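# Move a glass graduated cylinder from cart to bench

## Task

Pick up one graduated cylinder from the top tray of the cart and set it upright on the worktop of the bench that has shelves. Every other cylinder must also be upright at the end. No cylinder may tip over or reach the floor. Because they are glass, a drop of more than a few centimetres or a hard knock breaks one, which counts as failure. Open the gripper and move the robot away at the end. The robot itself must not topple or finish leaning. The cylinder has to stay in place without the robot supporting it.

## Robot and tools

Robot: a Hello Robot Stretch 4 with one arm, about 1.6 m tall. It has an omni-wheel base (rim within 0.23 m of the base origin), a lift that slides up a mast, an arm that telescopes forward, a three-joint wrist (yaw, pitch, roll) and a two-finger gripper. Cameras: head_camera, head_left_camera, head_right_camera (head, looking down and forward) and wrist_camera (on the gripper). Loose objects may occasionally get a short push from outside.

Frames: the base frame sits on the floor under the base centre, x forward, y left, z up. hand_pose is reported in it and marks a point between the fingers, 0.015 m back from their tips; with all wrist joints at 0 its axes line up with the base frame. The reported hand position may be slightly wrong. The odometry frame is the base frame as it was when the scene began. base_odometry counts wheel rotation only, so slipping shows up as travel; heading runs -3.142 to 3.142, positive to the left. If turned_by_wheels and turned_by_imu disagree by more than roughly 0.1 rad, a collision or slip likely happened and the heading is off by about their difference. base_tilt is in degrees (forward and right positive) with a fixed offset of up to about 1.5 degrees.

execute_actions: argument actions is a list holding one action, or empty (empty just returns state and images). An action may contain base, joints, or both, plus optional pace and contact_limits; or only end_of_arm. All its motions start at once.
- base: exactly one key, an offset relative to where the base last reported itself. translate_m: straight drive in metres, forward positive, -2 to 2. strafe_m: sideways in metres, left positive, -2 to 2. rotate_rad: turn in place in radians, counter-clockwise positive, -3.2 to 3.2.
- joints: absolute targets by name. lift_m 0 to 1.2 (m); arm_m 0 to 0.55 (m, extension); wrist_yaw_rad -1.134 to 4.276 (0 forward, positive left, 3.14 stowed; above 3.4 the arm may block it); wrist_pitch_rad -1.117 to 4.259 (0 level, 1.57 pointing down); wrist_roll_rad -1.117 to 4.259 (0 means fingers level, positive turns clockwise viewed from behind); gripper_m 0 to 0.08 (finger gap in m). Done tolerances: lift and arm ±0.004, yaw and roll ±0.02, pitch ±0.05, gripper ±0.002. Joint targets outside range are clipped and reported; any other bad value or unknown key rejects the whole call.
- pace: "slow", "default", "fast" or "max"; base speeds 0.1/0.3/0.4/0.6 m/s and 1/2/3/4 rad/s. With lift above 0.2 the base is slowed further, down to 0.3 m/s and 1 rad/s at full height.
- contact_limits: {"arm_m": value}, 0 (gentlest) to 0.75 (firmest), 0.5 if omitted; the arm halts when it pushes harder.
- end_of_arm: "enable_torque" re-powers wrist or gripper motors that shut off.
- cameras: list of camera names or "all"; omitted or null gives all, [] gives none.
One action lasts at most 15 s. A joint or base left out of an action may still be driving toward an older target. If a result reports a stop, the remaining motion calls in that same reply are skipped.

wait: seconds 0 to 10; nothing new is commanded, returns state and images.
zoom_image: camera name and region [x0, y0, x1, y1] in pixels of that camera's latest full image, at most 504 by 504.
finished_scene: scene is the current scene's number; ends it irreversibly and reports success.

Result lines: base_status and joint_status give how each motion ended: done, off_target (stopped short, may still push), contact_stop_at_<key> (hit something; lift, arm or wheels go slack), limit_stop_at_<name> (built-in limit, e.g. own_body or tilt), time_out, torque_fault (wrist or gripper motor went limp until enable_torque). on_its_own lists what happened without being commanded; its "held at" is the held target, not the position. lidar_m: 12 distances in metres, 30-degree sectors counter-clockwise from straight ahead (4th left, 7th back, 10th right); "-" is nothing seen or closer than 0.25 m; it covers about 0.15 m up to robot height and can miss glass and thin legs. wrist_depth_mm: 7x7 grid of median depths, 100 to 2000 mm, row by row from top left; glass is invisible, the robot's body is not. motor_effort: percent of maximum, positive toward higher joint values, peak in brackets; fixed per-motor offsets and noise. For wheel_0, wheel_1, wheel_2 positive means turning right. A load in a level gripper pushes wrist pitch effort away from 0.

Gripping: command a gap smaller than the object; once fingers meet it they only press slightly further. While holding, the reading stays above the command and gripper effort departs from 0; off_target after closing means something is held (a light or thin grip may still say done). Effort held beyond about 50 trips a gripper torque_fault and may drop the object.

Cautions: the glass cylinders break from drops or knocks, so lower them gently and use low contact limits near them. Tilting the gripper up (pitch below -0.2) while rolled (roll below -0.4 or above 4) risks a self-collision stop; unfold at the start with lift_m 0.4 and wrist_yaw_rad 0 together. Driving or turning with over 1 kg held and arm_m above 0.2 can tip the robot, especially at fast paces; strong pushes or pulls with a raised gripper can too. A lean over 6 degrees makes lift, arm and wheels go slack. Pressing the gripper into things with base or arm moves causes wrist torque faults. Avoid slams, hard hits and drops; finish with the gripper open and clear of the cylinder.

Each tool is called after "Call:" as name(argument=value, ...) on one line, values as JSON.

## Session

Call:
execute_actions(actions=[])

Scene clock: 0.00 s.
base_odometry: x=+0.000 y=+0.000 heading=+0.000 (m, m, rad; odometry frame)
turned_by_wheels: +0.000 (rad since the last result)
turned_by_imu: +0.000 (rad since the last result)
base_tilt: forward=+0.1 right=-0.5 (deg)
lidar_m: 1.79 1.82 1.98 1.14 1.15 1.41 1.72 1.68 2.21 1.93 1.58 2.41
base_status: not commanded
joint_positions: lift_m=+0.274 arm_m=-0.001 wrist_yaw_rad=+3.146 wrist_pitch_rad=-0.010 wrist_roll_rad=-0.014 gripper_m=+0.040
joint_status: not commanded
motor_effort: lift_m=+18 arm_m=+0 wrist_yaw_rad=-1 wrist_pitch_rad=-8 wrist_roll_rad=+0 gripper_m=-1 wheel_0=+0 wheel_1=+0 wheel_2=+0 (%)
hand_pose: x=-0.0434 y=+0.0865 z=+0.4547 quat_wxyz=(-0.002, +0.005, -0.007, +1.000) (m; base frame)
wrist_depth_mm: - 139 268 - - - 1921 / - 119 147 - - - 1661 / - 117 146 - - - 1336 / - 131 181 - - - 1336 / 201 - - - - - 1336 / 220 1756 1756 1708 1618 1576 1336 / 220 1205 106 1138 125 - 1078
pictures: head_camera, head_left_camera, head_right_camera, wrist_camera
Images, in order (width x height): head_camera 420x560, head_left_camera 420x672, head_right_camera 420x672, wrist_camera 616x392.

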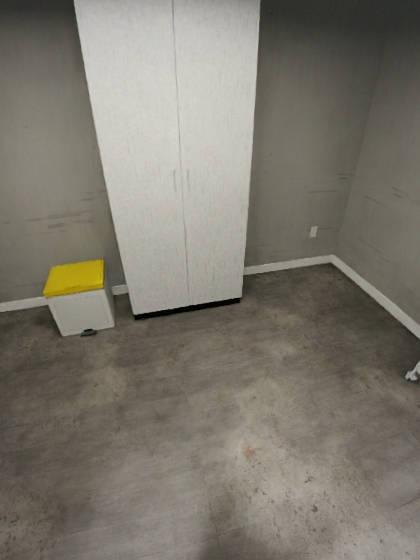

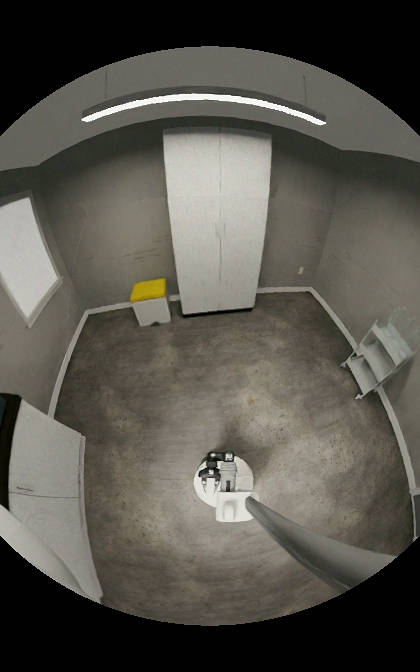

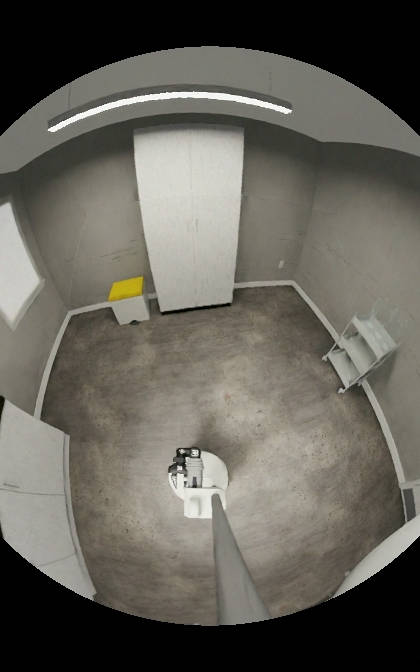

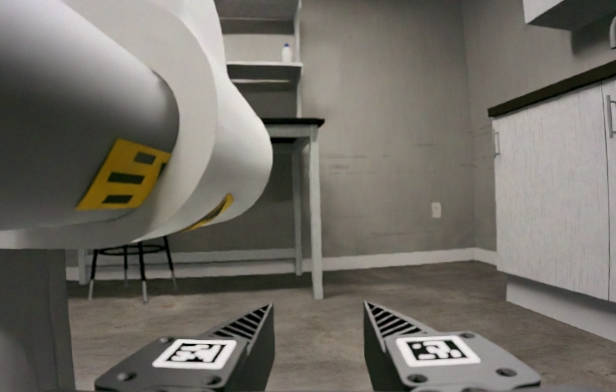

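Bench is behind; cart to the right.

Call:
execute_actions(actions=[{"base":{"rotate_rad":-1.0},"joints":{"lift_m":0.8,"wrist_yaw_rad":0,"gripper_m":0.08}}], cameras=["head_camera","wrist_camera"])

Scene clock: 4.93 s.
base_odometry: x=+0.000 y=+0.000 heading=-1.000 (m, m, rad; odometry frame)
turned_by_wheels: -1.000 (rad since the last result)
turned_by_imu: -1.013 (rad since the last result)
base_tilt: forward=+0.2 right=-0.7 (deg)
lidar_m: 1.58 2.46 1.79 1.84 1.92 1.12 1.16 1.48 1.67 1.70 2.14 1.96
base_status: done
joint_positions: lift_m=+0.800 arm_m=-0.001 wrist_yaw_rad=+0.000 wrist_pitch_rad=-0.010 wrist_roll_rad=-0.014 gripper_m=+0.080
joint_status: all done
motor_effort: lift_m=+22(22) arm_m=-1(0) wrist_yaw_rad=-2(7) wrist_pitch_rad=-8(8) wrist_roll_rad=+0(1) gripper_m=+1(4) wheel_0=+2(7) wheel_1=+1(6) wheel_2=+1(2) (%)
hand_pose: x=+0.3823 y=-0.0874 z=+0.9801 quat_wxyz=(+1.000, -0.007, -0.005, +0.000) (m; base frame)
wrist_depth_mm: - - - 1863 1708 1537 1397 / - - - 1921 1708 1576 1464 / - - - 1921 1708 1576 1430 / - - - 1863 1756 1576 1430 / - - - 1863 1708 1576 1464 / - - - 1708 1618 1537 1397 / - - 145 1576 1397 - -
pictures: head_camera, wrist_camera
camera_calibration (this result's frames):
wrist_camera: T_world_to_cam=[[0.0130246, -0.99982, -0.0138211, -0.0783437], [0.0109345, 0.0139638, -0.999843, 1.03623], [0.999855, 0.0128715, 0.0111144, -0.242871], [0, 0, 0, 1]] pos_world=[0.232525, -0.0896732, 1.03768]
Images, in order (width x height): head_camera 420x560, wrist_camera 616x392.

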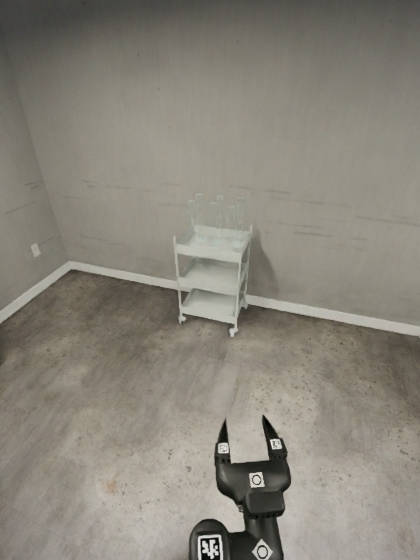

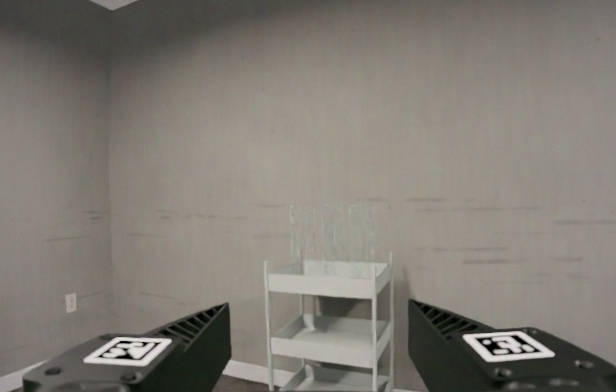

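Call:
execute_actions(actions=[{"base":{"translate_m":0.75},"joints":{"lift_m":0.7}}], cameras=["head_camera","wrist_camera"])

Scene clock: 9.03 s.
base_odometry: x=+0.405 y=-0.631 heading=-1.000 (m, m, rad; odometry frame)
turned_by_wheels: +0.000 (rad since the last result)
turned_by_imu: +0.000 (rad since the last result)
base_tilt: forward=-0.1 right=-0.6 (deg)
lidar_m: 0.85 1.60 1.51 1.53 1.91 1.82 1.88 2.16 1.95 1.96 1.40 0.83
base_status: done
joint_positions: lift_m=+0.700 arm_m=-0.001 wrist_yaw_rad=+0.000 wrist_pitch_rad=-0.010 wrist_roll_rad=-0.014 gripper_m=+0.080
joint_status: all done
motor_effort: lift_m=+15(21) arm_m=+0(0) wrist_yaw_rad=-1(2) wrist_pitch_rad=-8(8) wrist_roll_rad=-1(2) gripper_m=+2(1) wheel_0=+1(5) wheel_1=+0(3) wheel_2=+0(10) (%)
hand_pose: x=+0.3823 y=-0.0874 z=+0.8807 quat_wxyz=(+1.000, -0.007, -0.005, +0.000) (m; base frame)
wrist_depth_mm: 1661 1499 1255 1118 1025 931 866 / 1661 1464 1229 1118 1008 931 866 / 1661 1397 1255 1118 1008 946 854 / 1661 1430 1281 1118 1025 946 866 / 1708 1464 1255 1118 1008 931 866 / 1661 1464 723 891 866 904 866 / - - 145 1008 609 - -
pictures: head_camera, wrist_camera
camera_calibration (this result's frames):
wrist_camera: T_world_to_cam=[[0.012822, -0.999822, -0.013821, -0.0796827], [0.0109374, 0.0139615, -0.999843, 0.936886], [0.999858, 0.0126688, 0.0111145, -0.241767], [0, 0, 0, 1]] pos_world=[0.232507, -0.089686, 0.938324]
Images, in order (width x height): head_camera 420x560, wrist_camera 616x392.

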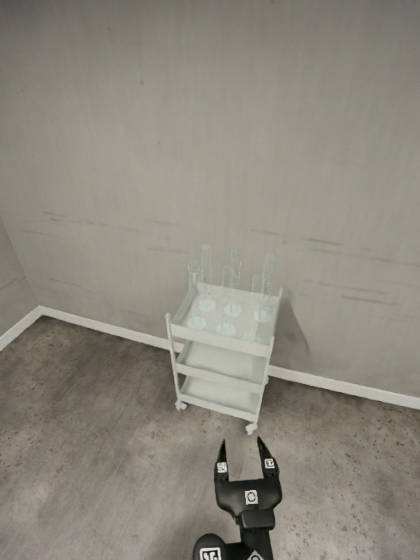

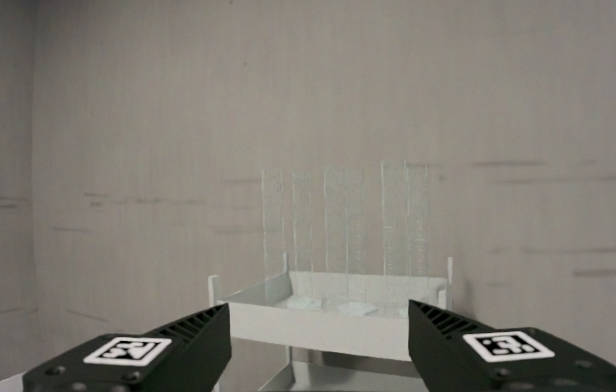

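Call:
zoom_image(camera="head_camera", region=[150, 230, 300, 370])

Call:
zoom_image(camera="wrist_camera", region=[200, 140, 470, 360])

Region (150, 230, 300, 370) of head_camera's 420x560 image, scaled by 3.360, with more detail than that image has; it fills the top 470 rows of this view, and the rest is white.

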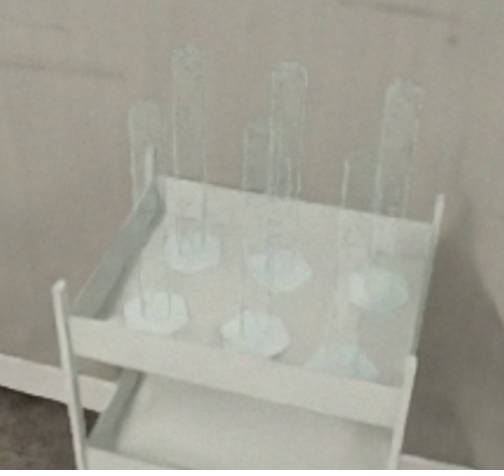

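Region (200, 140, 470, 360) of wrist_camera's 616x392 image, scaled by 1.867; it fills the top 411 rows of this view, and the rest is white.

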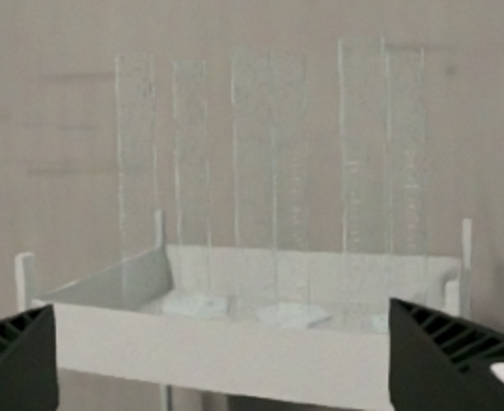

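Call:
execute_actions(actions=[{"base":{"strafe_m":-0.165},"joints":{"arm_m":0.25,"lift_m":0.66}}], cameras=["head_camera","wrist_camera"])

Scene clock: 11.27 s.
base_odometry: x=+0.267 y=-0.720 heading=-1.000 (m, m, rad; odometry frame)
turned_by_wheels: +0.000 (rad since the last result)
turned_by_imu: +0.000 (rad since the last result)
base_tilt: forward=+0.3 right=-0.5 (deg)
lidar_m: 0.82 0.99 1.67 1.68 2.10 1.91 1.94 2.01 1.78 1.79 1.35 1.20
base_status: done
joint_positions: lift_m=+0.660 arm_m=+0.249 wrist_yaw_rad=+0.000 wrist_pitch_rad=-0.010 wrist_roll_rad=-0.014 gripper_m=+0.080
joint_status: all done
motor_effort: lift_m=+14(14) arm_m=+7(7) wrist_yaw_rad=-1(1) wrist_pitch_rad=-8(8) wrist_roll_rad=-2(0) gripper_m=+1(1) wheel_0=+0(10) wheel_1=+1(8) wheel_2=-1(1) (%)
hand_pose: x=+0.6323 y=-0.0874 z=+0.8408 quat_wxyz=(+1.000, -0.007, -0.005, +0.000) (m; base frame)
wrist_depth_mm: 1160 1042 878 809 732 661 615 / 1182 1042 904 809 732 668 609 / 1205 1042 904 809 741 661 621 / 1182 1060 917 820 741 668 621 / 1205 1025 891 809 741 668 621 / 1160 640 741 683 621 654 621 / - - 145 508 370 - -
pictures: head_camera, wrist_camera
camera_calibration (this result's frames):
wrist_camera: T_world_to_cam=[[0.0128815, -0.999822, -0.0138209, -0.0834658], [0.0109567, 0.0139623, -0.999842, 0.894189], [0.999857, 0.0127281, 0.0111346, -0.491329], [0, 0, 0, 1]] pos_world=[0.482537, -0.0896822, 0.898365]
Images, in order (width x height): head_camera 420x560, wrist_camera 616x392.

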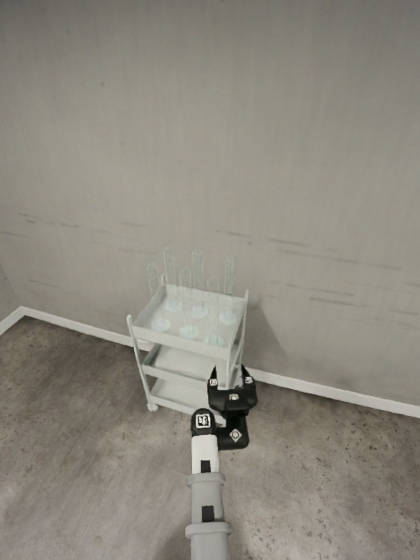

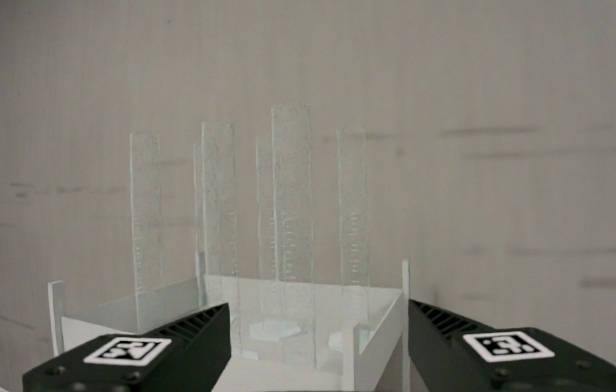

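Call:
execute_actions(actions=[{"base":{"strafe_m":0.027},"joints":{"arm_m":0.45}}], cameras=["head_camera","wrist_camera"])

Scene clock: 13.43 s.
base_odometry: x=+0.289 y=-0.705 heading=-1.000 (m, m, rad; odometry frame)
turned_by_wheels: +0.000 (rad since the last result)
turned_by_imu: +0.000 (rad since the last result)
base_tilt: forward=+0.0 right=-0.7 (deg)
lidar_m: 0.81 0.97 1.64 1.65 2.07 1.90 1.91 2.02 1.77 1.83 1.35 1.19
base_status: done
joint_positions: lift_m=+0.660 arm_m=+0.449 wrist_yaw_rad=+0.000 wrist_pitch_rad=-0.010 wrist_roll_rad=-0.014 gripper_m=+0.080
joint_status: all done
motor_effort: lift_m=+14(14) arm_m=+7(8) wrist_yaw_rad=-1(1) wrist_pitch_rad=-8(7) wrist_roll_rad=-2(1) gripper_m=+1(1) wheel_0=+2(7) wheel_1=-2(7) wheel_2=-1(3) (%)
hand_pose: x=+0.8323 y=-0.0874 z=+0.8408 quat_wxyz=(+1.000, -0.007, -0.005, +0.000) (m; base frame)
wrist_depth_mm: 904 778 691 615 559 508 477 / 917 798 699 615 554 504 473 / 904 778 691 615 564 512 473 / 904 788 691 621 564 508 477 / 917 809 691 621 564 508 477 / 931 778 569 597 559 496 484 / - - 145 488 455 - -
pictures: head_camera, wrist_camera
camera_calibration (this result's frames):
wrist_camera: T_world_to_cam=[[0.0129446, -0.999821, -0.013821, -0.0860812], [0.010964, 0.0139632, -0.999842, 0.891993], [0.999856, 0.012791, 0.0111427, -0.691308], [0, 0, 0, 1]] pos_world=[0.682543, -0.0896783, 0.898366]
Images, in order (width x height): head_camera 420x560, wrist_camera 616x392.

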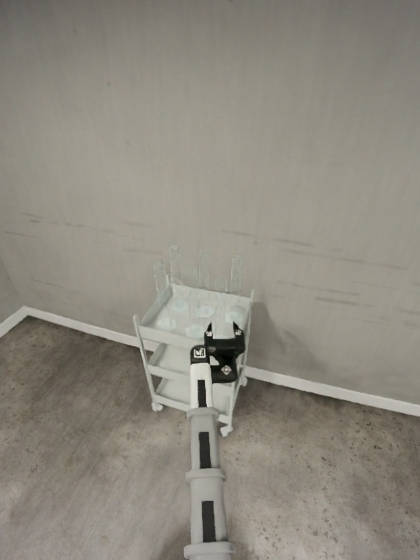

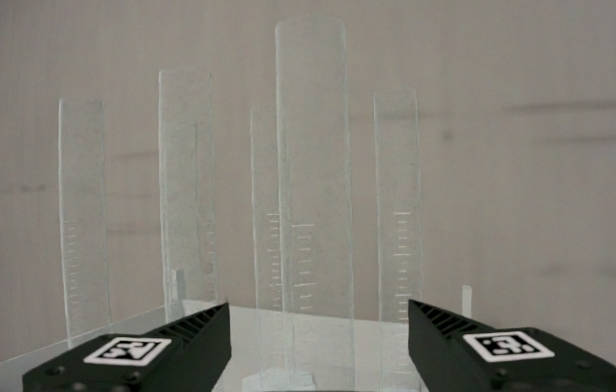

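Call:
execute_actions(actions=[{"joints":{"arm_m":0.525},"pace":"slow"}], cameras=["wrist_camera"])

Call:
execute_actions(actions=[{"joints":{"gripper_m":0.03}}], cameras=["wrist_camera"])

Scene clock: 15.60 s.
base_odometry: x=+0.289 y=-0.705 heading=-1.000 (m, m, rad; odometry frame)
turned_by_wheels: +0.000 (rad since the last result)
turned_by_imu: +0.000 (rad since the last result)
base_tilt: forward=+0.1 right=-0.7 (deg)
lidar_m: 0.78 0.97 1.64 1.66 2.06 1.88 1.90 1.99 1.81 1.82 1.33 1.21
base_status: not commanded
joint_positions: lift_m=+0.660 arm_m=+0.524 wrist_yaw_rad=+0.000 wrist_pitch_rad=-0.010 wrist_roll_rad=-0.014 gripper_m=+0.080
joint_status: all done
motor_effort: lift_m=+14(14) arm_m=+7(8) wrist_yaw_rad=-2(1) wrist_pitch_rad=-8(8) wrist_roll_rad=-1(0) gripper_m=+1(1) wheel_0=+3(3) wheel_1=-2(2) wheel_2=-1(1) (%)
hand_pose: x=+0.9073 y=-0.0874 z=+0.8408 quat_wxyz=(+1.000, -0.007, -0.005, +0.000) (m; base frame)
wrist_depth_mm: 778 691 609 544 492 442 415 / 788 691 609 549 488 442 421 / 809 691 609 544 492 449 415 / 788 707 609 549 492 445 413 / 798 691 615 544 492 449 415 / 820 699 591 544 500 439 421 / - - 146 427 392 - -
pictures: wrist_camera
camera_calibration (this result's frames):
wrist_camera: T_world_to_cam=[[0.0128312, -0.999822, -0.0138209, -0.086973], [0.0109655, 0.0139619, -0.999842, 0.89117], [0.999858, 0.0126776, 0.0111427, -0.766278], [0, 0, 0, 1]] pos_world=[0.757512, -0.0896854, 0.898366]
Images, in order (width x height): wrist_camera 616x392.

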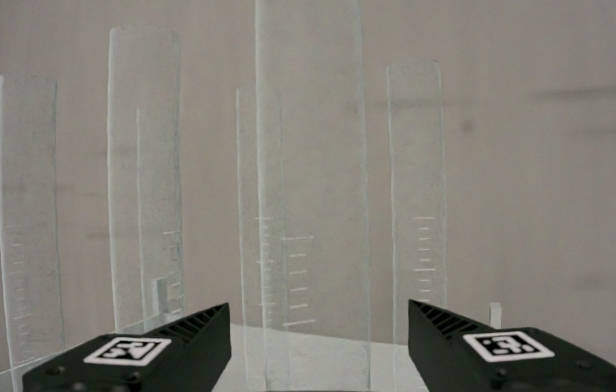

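Scene clock: 16.77 s.
base_odometry: x=+0.289 y=-0.705 heading=-1.000 (m, m, rad; odometry frame)
turned_by_wheels: +0.000 (rad since the last result)
turned_by_imu: +0.000 (rad since the last result)
base_tilt: forward=+0.0 right=-0.6 (deg)
lidar_m: 0.79 1.01 1.65 1.65 2.06 1.89 1.91 2.00 1.79 1.80 1.34 1.20
base_status: not commanded
joint_positions: lift_m=+0.660 arm_m=+0.524 wrist_yaw_rad=+0.000 wrist_pitch_rad=-0.010 wrist_roll_rad=-0.014 gripper_m=+0.041
joint_status: gripper_m off_target (ended at +0.041, target +0.030)
on_its_own: gripper_m is held at +0.036, not at your +0.030, by its contact guard: the fingers met something
motor_effort: lift_m=+14(14) arm_m=+7(7) wrist_yaw_rad=-2(2) wrist_pitch_rad=-7(8) wrist_roll_rad=-1(2) gripper_m=-38(41) wheel_0=+2(2) wheel_1=-2(2) wheel_2=-1(1) (%)
hand_pose: x=+0.9074 y=-0.0874 z=+0.8408 quat_wxyz=(+1.000, -0.007, -0.005, +0.000) (m; base frame)
wrist_depth_mm: 788 691 609 544 488 442 415 / 788 699 609 539 492 442 418 / 798 691 609 544 492 445 418 / 798 691 609 549 492 449 418 / 798 691 609 549 496 449 415 / 809 691 603 549 484 445 421 / 394 427 107 427 131 - 421
pictures: wrist_camera
camera_calibration (this result's frames):
wrist_camera: T_world_to_cam=[[0.0130562, -0.999817, -0.0139812, -0.0869949], [0.0109663, 0.0141247, -0.99984, 0.891181], [0.999855, 0.0129008, 0.0111487, -0.766293], [0, 0, 0, 1]] pos_world=[0.757544, -0.0896809, 0.898366]
Images, in order (width x height): wrist_camera 616x392.

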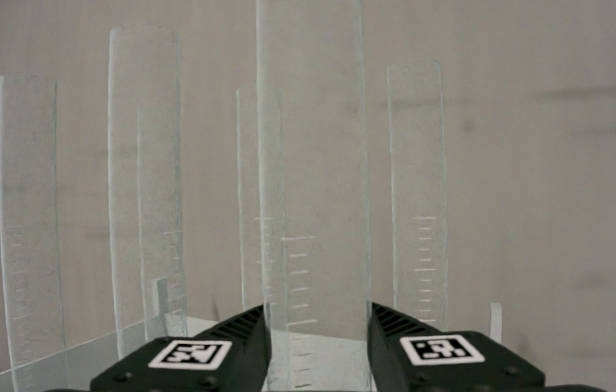

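Call:
execute_actions(actions=[{"joints":{"lift_m":0.86}}], cameras=[])

Call:
execute_actions(actions=[{"joints":{"arm_m":0.05}}], cameras=[])

Call:
execute_actions(actions=[{"base":{"rotate_rad":-1.9},"pace":"slow"}], cameras=["head_camera","wrist_camera"])

Scene clock: 28.07 s.
base_odometry: x=+0.289 y=-0.705 heading=-1.000 (m, m, rad; odometry frame)
turned_by_wheels: +0.000 (rad since the last result)
turned_by_imu: +0.000 (rad since the last result)
base_tilt: forward=+0.1 right=-0.6 (deg)
lidar_m: 0.81 0.99 1.65 1.67 2.06 1.90 1.94 2.00 1.80 1.82 1.33 1.21
base_status: not commanded
joint_positions: lift_m=+0.860 arm_m=+0.524 wrist_yaw_rad=+0.000 wrist_pitch_rad=-0.009 wrist_roll_rad=-0.014 gripper_m=+0.041
joint_status: all done
on_its_own: gripper_m is held at +0.036, not at your +0.030, by its contact guard: the fingers met something
motor_effort: lift_m=+23(23) arm_m=+7(7) wrist_yaw_rad=-2(2) wrist_pitch_rad=-13(13) wrist_roll_rad=-1(2) gripper_m=-38(37) wheel_0=+3(3) wheel_1=-2(2) wheel_2=-1(2) (%)
hand_pose: x=+0.9074 y=-0.0874 z=+1.0397 quat_wxyz=(+1.000, -0.007, -0.004, +0.000) (m; base frame)
wrist_depth_mm: 798 683 603 535 488 442 413 / 798 699 603 544 492 445 418 / 809 691 603 544 496 449 415 / 798 699 615 539 492 449 415 / 820 707 609 539 496 449 415 / 820 707 615 549 480 449 421 / 809 723 107 539 131 - 413
pictures: none
No camera images: the call's "cameras" was empty. Leave "cameras" out to get every camera's image.

Scene clock: 30.53 s.
base_odometry: x=+0.289 y=-0.705 heading=-1.000 (m, m, rad; odometry frame)
turned_by_wheels: +0.000 (rad since the last result)
turned_by_imu: +0.000 (rad since the last result)
base_tilt: forward=+0.0 right=-0.7 (deg)
lidar_m: 0.80 0.98 1.65 1.66 2.08 1.90 1.93 1.99 1.81 1.83 1.33 1.22
base_status: not commanded
joint_positions: lift_m=+0.860 arm_m=+0.051 wrist_yaw_rad=+0.000 wrist_pitch_rad=-0.008 wrist_roll_rad=-0.014 gripper_m=+0.041
joint_status: all done
on_its_own: gripper_m is held at +0.036, not at your +0.030, by its contact guard: the fingers met something
motor_effort: lift_m=+23(23) arm_m=-7(8) wrist_yaw_rad=+0(2) wrist_pitch_rad=-13(13) wrist_roll_rad=-1(1) gripper_m=-38(38) wheel_0=+2(3) wheel_1=-2(2) wheel_2=-1(2) (%)
hand_pose: x=+0.4348 y=-0.0874 z=+1.0396 quat_wxyz=(+1.000, -0.007, -0.004, +0.000) (m; base frame)
wrist_depth_mm: 1464 1308 1118 1008 904 842 778 / 1464 1255 1118 1008 931 842 768 / 1499 1281 1182 1025 917 842 768 / 1464 1308 1138 1025 946 854 778 / 1499 1281 1138 1042 946 854 788 / 1499 1308 1160 1042 904 854 778 / 1537 1336 107 891 131 - 788
pictures: none
No camera images: the call's "cameras" was empty. Leave "cameras" out to get every camera's image.

Scene clock: 33.73 s.
base_odometry: x=+0.289 y=-0.705 heading=-2.899 (m, m, rad; odometry frame)
turned_by_wheels: -1.900 (rad since the last result)
turned_by_imu: -1.925 (rad since the last result)
base_tilt: forward=+0.1 right=-0.7 (deg)
lidar_m: 1.80 1.67 1.24 0.78 0.84 1.83 1.64 1.73 2.60 1.89 2.03 1.89
base_status: done
joint_positions: lift_m=+0.860 arm_m=+0.051 wrist_yaw_rad=+0.000 wrist_pitch_rad=-0.008 wrist_roll_rad=-0.014 gripper_m=+0.041
joint_status: not commanded
on_its_own: gripper_m is held at +0.036, not at your +0.030, by its contact guard: the fingers met something
motor_effort: lift_m=+22(23) arm_m=-7(7) wrist_yaw_rad=+0(2) wrist_pitch_rad=-13(13) wrist_roll_rad=-1(2) gripper_m=-38(37) wheel_0=+0(5) wheel_1=+1(4) wheel_2=+1(9) (%)
hand_pose: x=+0.4348 y=-0.0875 z=+1.0396 quat_wxyz=(+1.000, -0.007, -0.004, +0.000) (m; base frame)
wrist_depth_mm: 1618 - - - - - - / 1576 - - - - - - / 1618 - - - - - - / 1661 - - - - - - / 1618 - - 1983 1863 1756 - / 1576 - - - - - - / 1618 1983 107 - 132 - -
pictures: head_camera, wrist_camera
camera_calibration (this result's frames):
wrist_camera: T_world_to_cam=[[0.0126349, -0.999822, -0.0139874, -0.0779393], [0.00912841, 0.0141032, -0.999859, 1.09603], [0.999879, 0.0125054, 0.00930498, -0.29414], [0, 0, 0, 1]] pos_world=[0.285084, -0.0897047, 1.09752]
Images, in order (width x height): head_camera 420x560, wrist_camera 616x392.

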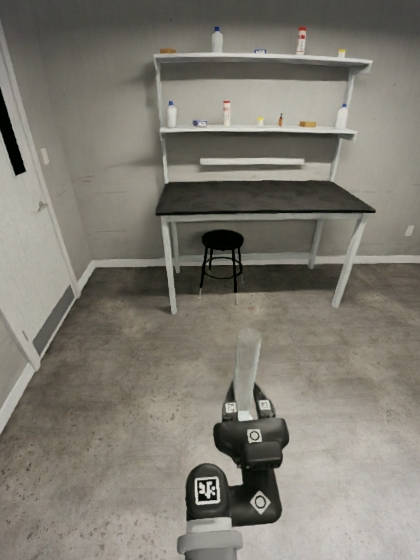

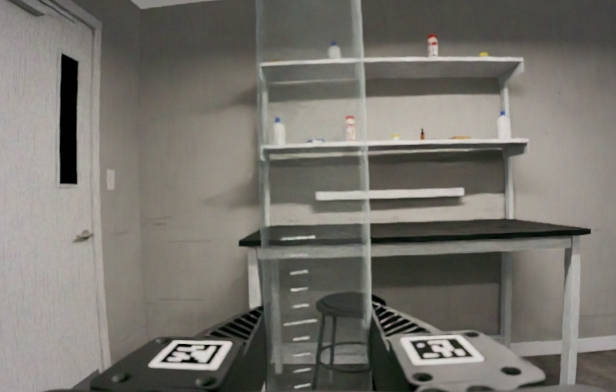

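Call:
execute_actions(actions=[{"base":{"translate_m":1.2},"joints":{"lift_m":1.0}}], cameras=["head_camera","wrist_camera"])

Scene clock: 39.33 s.
base_odometry: x=-0.876 y=-0.993 heading=-2.899 (m, m, rad; odometry frame)
turned_by_wheels: +0.000 (rad since the last result)
turned_by_imu: +0.001 (rad since the last result)
base_tilt: forward=+0.2 right=-0.7 (deg)
lidar_m: 0.42 0.63 1.17 1.15 1.23 1.56 2.90 2.99 2.00 1.95 0.85 0.63
base_status: done
joint_positions: lift_m=+1.000 arm_m=+0.051 wrist_yaw_rad=+0.000 wrist_pitch_rad=-0.008 wrist_roll_rad=-0.014 gripper_m=+0.041
joint_status: all done
on_its_own: gripper_m is held at +0.036, not at your +0.030, by its contact guard: the fingers met something
motor_effort: lift_m=+22(24) arm_m=-7(7) wrist_yaw_rad=-1(2) wrist_pitch_rad=-13(13) wrist_roll_rad=-2(1) gripper_m=-38(38) wheel_0=-1(6) wheel_1=+1(6) wheel_2=+1(7) (%)
hand_pose: x=+0.4348 y=-0.0874 z=+1.1797 quat_wxyz=(+1.000, -0.007, -0.004, +0.000) (m; base frame)
wrist_depth_mm: 1205 1205 1160 1118 1138 1098 1078 / 1205 1229 1160 1138 1118 1118 1078 / 1205 1182 931 1008 1042 1118 1098 / 1229 1205 1160 1160 1118 1078 1078 / 1255 1205 1138 1118 1118 1118 1098 / 1229 1182 1160 1060 1008 960 904 / 1229 1229 107 683 132 - 668
pictures: head_camera, wrist_camera
camera_calibration (this result's frames):
wrist_camera: T_world_to_cam=[[0.0128946, -0.999819, -0.0139873, -0.076038], [0.0091248, 0.0141055, -0.999859, 1.23604], [0.999875, 0.0127652, 0.00930504, -0.2954], [0, 0, 0, 1]] pos_world=[0.285066, -0.0896883, 1.23755]
Images, in order (width x height): head_camera 420x560, wrist_camera 616x392.

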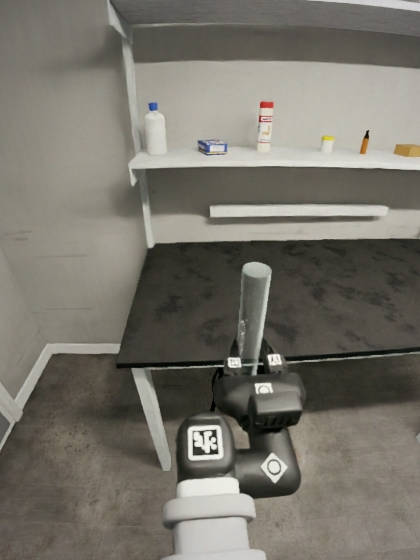

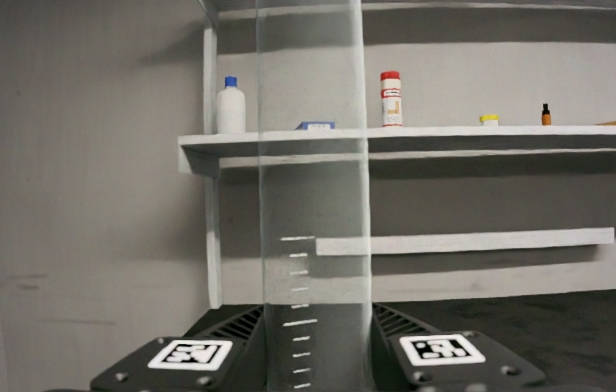

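Call:
execute_actions(actions=[{"joints":{"arm_m":0.47}}], cameras=[])

Call:
execute_actions(actions=[{"joints":{"lift_m":0.93},"pace":"slow"}], cameras=["head_camera"])

Scene clock: 41.83 s.
base_odometry: x=-0.876 y=-0.993 heading=-2.899 (m, m, rad; odometry frame)
turned_by_wheels: +0.000 (rad since the last result)
turned_by_imu: +0.000 (rad since the last result)
base_tilt: forward=+0.2 right=-0.6 (deg)
lidar_m: 0.58 0.63 1.18 1.15 1.23 1.55 2.89 3.01 2.02 1.95 0.85 0.61
base_status: not commanded
joint_positions: lift_m=+1.000 arm_m=+0.469 wrist_yaw_rad=+0.000 wrist_pitch_rad=-0.008 wrist_roll_rad=-0.014 gripper_m=+0.041
joint_status: all done
on_its_own: gripper_m is held at +0.036, not at your +0.030, by its contact guard: the fingers met something
motor_effort: lift_m=+22(22) arm_m=+7(7) wrist_yaw_rad=-1(1) wrist_pitch_rad=-13(13) wrist_roll_rad=-2(2) gripper_m=-38(38) wheel_0=-1(1) wheel_1=+1(0) wheel_2=+1(1) (%)
hand_pose: x=+0.8524 y=-0.0874 z=+1.1796 quat_wxyz=(+1.000, -0.007, -0.004, +0.000) (m; base frame)
wrist_depth_mm: 750 759 732 723 715 683 691 / 436 413 421 397 399 404 397 / 442 569 732 723 707 691 699 / 768 750 741 723 715 707 691 / 778 759 750 723 707 699 691 / 759 759 741 732 627 699 699 / 788 759 107 723 131 - 699
pictures: none
No camera images: the call's "cameras" was empty. Leave "cameras" out to get every camera's image.

Scene clock: 43.30 s.
base_odometry: x=-0.876 y=-0.993 heading=-2.899 (m, m, rad; odometry frame)
turned_by_wheels: +0.000 (rad since the last result)
turned_by_imu: +0.000 (rad since the last result)
base_tilt: forward=+0.2 right=-0.7 (deg)
lidar_m: 0.59 0.63 1.18 1.14 1.24 1.56 2.89 3.04 2.01 1.94 0.83 0.62
base_status: not commanded
joint_positions: lift_m=+0.930 arm_m=+0.469 wrist_yaw_rad=+0.000 wrist_pitch_rad=-0.008 wrist_roll_rad=-0.014 gripper_m=+0.041
joint_status: all done
on_its_own: gripper_m is held at +0.036, not at your +0.030, by its contact guard: the fingers met something
motor_effort: lift_m=+14(21) arm_m=+7(7) wrist_yaw_rad=-2(2) wrist_pitch_rad=-13(13) wrist_roll_rad=-1(1) gripper_m=-38(38) wheel_0=-1(1) wheel_1=+1(1) wheel_2=+1(1) (%)
hand_pose: x=+0.8524 y=-0.0874 z=+1.1103 quat_wxyz=(+1.000, -0.007, -0.004, +0.000) (m; base frame)
wrist_depth_mm: 399 399 410 427 427 433 430 / 445 530 621 634 634 634 627 / 768 759 750 723 715 699 691 / 768 759 741 732 715 699 691 / 788 759 750 723 715 707 683 / 768 759 741 732 707 699 691 / 768 768 107 535 131 - 517
pictures: head_camera
Images, in order (width x height): head_camera 420x560.

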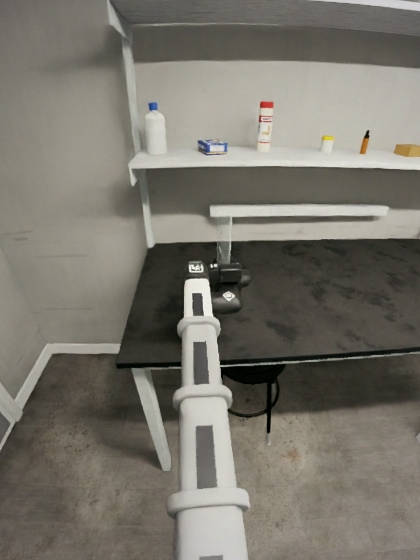

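Call:
execute_actions(actions=[{"joints":{"lift_m":0.91},"pace":"slow"}], cameras=[])

Call:
execute_actions(actions=[{"joints":{"lift_m":0.895},"pace":"slow"}], cameras=[])

Call:
execute_actions(actions=[{"joints":{"lift_m":0.88},"pace":"slow"}], cameras=[])

Scene clock: 44.33 s.
base_odometry: x=-0.876 y=-0.993 heading=-2.899 (m, m, rad; odometry frame)
turned_by_wheels: +0.000 (rad since the last result)
turned_by_imu: +0.000 (rad since the last result)
base_tilt: forward=+0.1 right=-0.6 (deg)
lidar_m: 0.59 0.62 1.19 1.10 1.22 1.59 2.90 3.00 2.00 1.94 0.84 0.62
base_status: not commanded
joint_positions: lift_m=+0.910 arm_m=+0.469 wrist_yaw_rad=+0.000 wrist_pitch_rad=-0.012 wrist_roll_rad=-0.014 gripper_m=+0.041
joint_status: all done
on_its_own: gripper_m is held at +0.036, not at your +0.030, by its contact guard: the fingers met something
motor_effort: lift_m=+12(15) arm_m=+7(7) wrist_yaw_rad=+0(1) wrist_pitch_rad=-2(13) wrist_roll_rad=+0(1) gripper_m=-38(38) wheel_0=-1(1) wheel_1=+1(1) wheel_2=+1(1) (%)
hand_pose: x=+0.8523 y=-0.0874 z=+1.0913 quat_wxyz=(+1.000, -0.007, -0.006, +0.000) (m; base frame)
wrist_depth_mm: 413 436 445 455 452 466 459 / 778 564 654 732 715 699 691 / 778 750 759 741 723 699 699 / 768 750 750 723 715 691 691 / 768 778 732 732 715 699 691 / 778 750 750 741 707 699 683 / 768 668 107 504 131 - 488
pictures: none
No camera images: the call's "cameras" was empty. Leave "cameras" out to get every camera's image.

Scene clock: 45.17 s.
base_odometry: x=-0.876 y=-0.993 heading=-2.899 (m, m, rad; odometry frame)
turned_by_wheels: +0.000 (rad since the last result)
turned_by_imu: +0.000 (rad since the last result)
base_tilt: forward=-0.1 right=-0.5 (deg)
lidar_m: 0.57 0.63 1.18 1.14 1.21 1.51 2.89 3.01 2.02 1.96 0.85 0.63
base_status: not commanded
joint_positions: lift_m=+0.896 arm_m=+0.469 wrist_yaw_rad=-0.001 wrist_pitch_rad=-0.032 wrist_roll_rad=-0.014 gripper_m=+0.041
joint_status: all done
on_its_own: gripper_m is held at +0.036, not at your +0.030, by its contact guard: the fingers met something; wrist_pitch_rad is at rest, and its effort (+54) is outside its rest range (-23 to +23)
motor_effort: lift_m=+5(12) arm_m=+7(7) wrist_yaw_rad=+0(1) wrist_pitch_rad=+54(54) wrist_roll_rad=-3(2) gripper_m=-38(38) wheel_0=-1(1) wheel_1=+0(1) wheel_2=+1(1) (%)
hand_pose: x=+0.8522 y=-0.0876 z=+1.0811 quat_wxyz=(+1.000, -0.007, -0.016, +0.000) (m; base frame)
wrist_depth_mm: 413 418 424 439 439 442 436 / 778 535 609 627 621 621 615 / 778 759 750 732 723 707 691 / 778 768 759 741 723 707 699 / 768 750 750 732 627 707 691 / 750 750 750 715 707 699 683 / 759 750 107 530 132 - 512
pictures: none
No camera images: the call's "cameras" was empty. Leave "cameras" out to get every camera's image.

Scene clock: 45.87 s.
base_odometry: x=-0.876 y=-0.993 heading=-2.899 (m, m, rad; odometry frame)
turned_by_wheels: +0.000 (rad since the last result)
turned_by_imu: +0.000 (rad since the last result)
base_tilt: forward=+0.1 right=-0.7 (deg)
lidar_m: 0.58 0.64 1.17 1.13 1.24 1.54 2.90 3.03 2.01 1.94 0.82 0.62
base_status: not commanded
joint_positions: lift_m=+0.891 arm_m=+0.469 wrist_yaw_rad=+0.000 wrist_pitch_rad=-0.033 wrist_roll_rad=-0.014 gripper_m=+0.041
joint_status: lift_m contact_stop (moved -0.005 of -0.016)
on_its_own: gripper_m is held at +0.036, not at your +0.030, by its contact guard: the fingers met something; lift_m is slack since a contact_stop (your +0.880 is given up); wrist_pitch_rad is at rest, and its effort (+58) is outside its rest range (-23 to +23)
motor_effort: lift_m=+13(13) arm_m=+7(7) wrist_yaw_rad=+0(2) wrist_pitch_rad=+58(78) wrist_roll_rad=-1(3) gripper_m=-38(38) wheel_0=-1(1) wheel_1=+0(1) wheel_2=+1(1) (%)
hand_pose: x=+0.8522 y=-0.0875 z=+1.0763 quat_wxyz=(+1.000, -0.007, -0.017, +0.000) (m; base frame)
wrist_depth_mm: 413 430 436 442 442 455 449 / 778 544 621 634 627 634 621 / 778 778 759 732 723 723 691 / 778 759 741 723 723 707 699 / 778 759 750 732 715 691 691 / 768 759 732 715 707 683 699 / 750 741 107 521 132 - 500
pictures: none
No camera images: the call's "cameras" was empty. Leave "cameras" out to get every camera's image.

Overpressed; release.

Call:
execute_actions(actions=[{"joints":{"gripper_m":0.08,"lift_m":0.895}}], cameras=[])

Call:
execute_actions(actions=[{"joints":{"arm_m":0.0}}], cameras=["head_camera","wrist_camera"])

Call:
finished_scene(scene=1)

Scene clock: 47.07 s.
base_odometry: x=-0.876 y=-0.993 heading=-2.900 (m, m, rad; odometry frame)
turned_by_wheels: +0.000 (rad since the last result)
turned_by_imu: +0.000 (rad since the last result)
base_tilt: forward=+0.1 right=-0.6 (deg)
lidar_m: 0.58 0.63 1.18 1.13 1.24 1.59 2.90 3.00 2.02 1.94 0.84 0.62
base_status: not commanded
joint_positions: lift_m=+0.895 arm_m=+0.469 wrist_yaw_rad=+0.000 wrist_pitch_rad=-0.011 wrist_roll_rad=-0.014 gripper_m=+0.080
joint_status: all done
motor_effort: lift_m=+17(16) arm_m=+7(7) wrist_yaw_rad=-1(0) wrist_pitch_rad=-7(54) wrist_roll_rad=-2(2) gripper_m=+2(37) wheel_0=-1(1) wheel_1=+1(1) wheel_2=+0(1) (%)
hand_pose: x=+0.8524 y=-0.0874 z=+1.0755 quat_wxyz=(+1.000, -0.007, -0.005, +0.000) (m; base frame)
wrist_depth_mm: 424 466 484 504 500 508 504 / 768 615 741 723 715 707 683 / 768 750 732 741 723 699 699 / 768 750 741 723 715 699 676 / 768 750 741 732 715 707 699 / 768 750 723 741 699 668 621 / - - 145 462 430 - -
pictures: none
No camera images: the call's "cameras" was empty. Leave "cameras" out to get every camera's image.

Scene clock: 49.53 s.
base_odometry: x=-0.876 y=-0.993 heading=-2.899 (m, m, rad; odometry frame)
turned_by_wheels: +0.000 (rad since the last result)
turned_by_imu: +0.000 (rad since the last result)
base_tilt: forward=+0.1 right=-0.5 (deg)
lidar_m: 0.60 0.63 1.16 1.12 1.24 1.56 2.89 3.02 2.02 1.94 0.88 0.61
base_status: not commanded
joint_positions: lift_m=+0.895 arm_m=+0.001 wrist_yaw_rad=+0.000 wrist_pitch_rad=-0.010 wrist_roll_rad=-0.014 gripper_m=+0.080
joint_status: all done
motor_effort: lift_m=+17(18) arm_m=-7(7) wrist_yaw_rad=-1(1) wrist_pitch_rad=-8(8) wrist_roll_rad=-2(3) gripper_m=+1(1) wheel_0=-1(1) wheel_1=+1(1) wheel_2=+0(0) (%)
hand_pose: x=+0.3848 y=-0.0874 z=+1.0754 quat_wxyz=(+1.000, -0.007, -0.005, +0.000) (m; base frame)
wrist_depth_mm: 1255 1229 1205 1229 1182 1138 1118 / 1281 1229 1138 1205 991 1118 1160 / 1281 1255 1182 1182 1160 1138 1138 / 1255 1255 1229 1182 1160 1160 1138 / 1281 1281 1205 1182 1182 1160 1138 / 1281 1255 723 723 691 668 640 / - - 146 484 433 - -
pictures: head_camera, wrist_camera
camera_calibration (this result's frames):
wrist_camera: T_world_to_cam=[[0.0126938, -0.99982, -0.0140844, -0.0767183], [0.0109345, 0.0142234, -0.999839, 1.13158], [0.99986, 0.0125378, 0.0111131, -0.246427], [0, 0, 0, 1]] pos_world=[0.234993, -0.0897098, 1.13305]
Images, in order (width x height): head_camera 420x560, wrist_camera 616x392.

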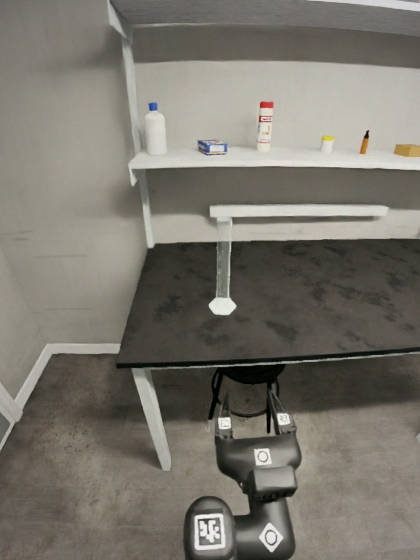

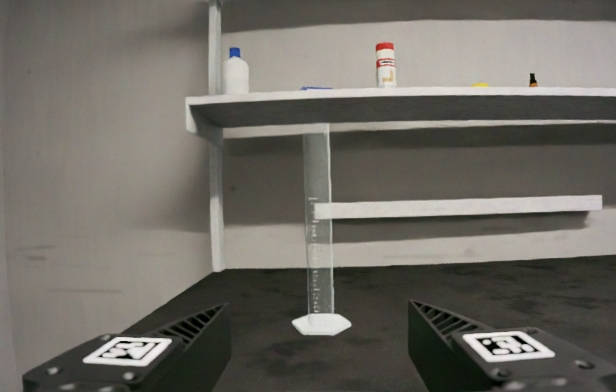

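The scene is finished: the task was done.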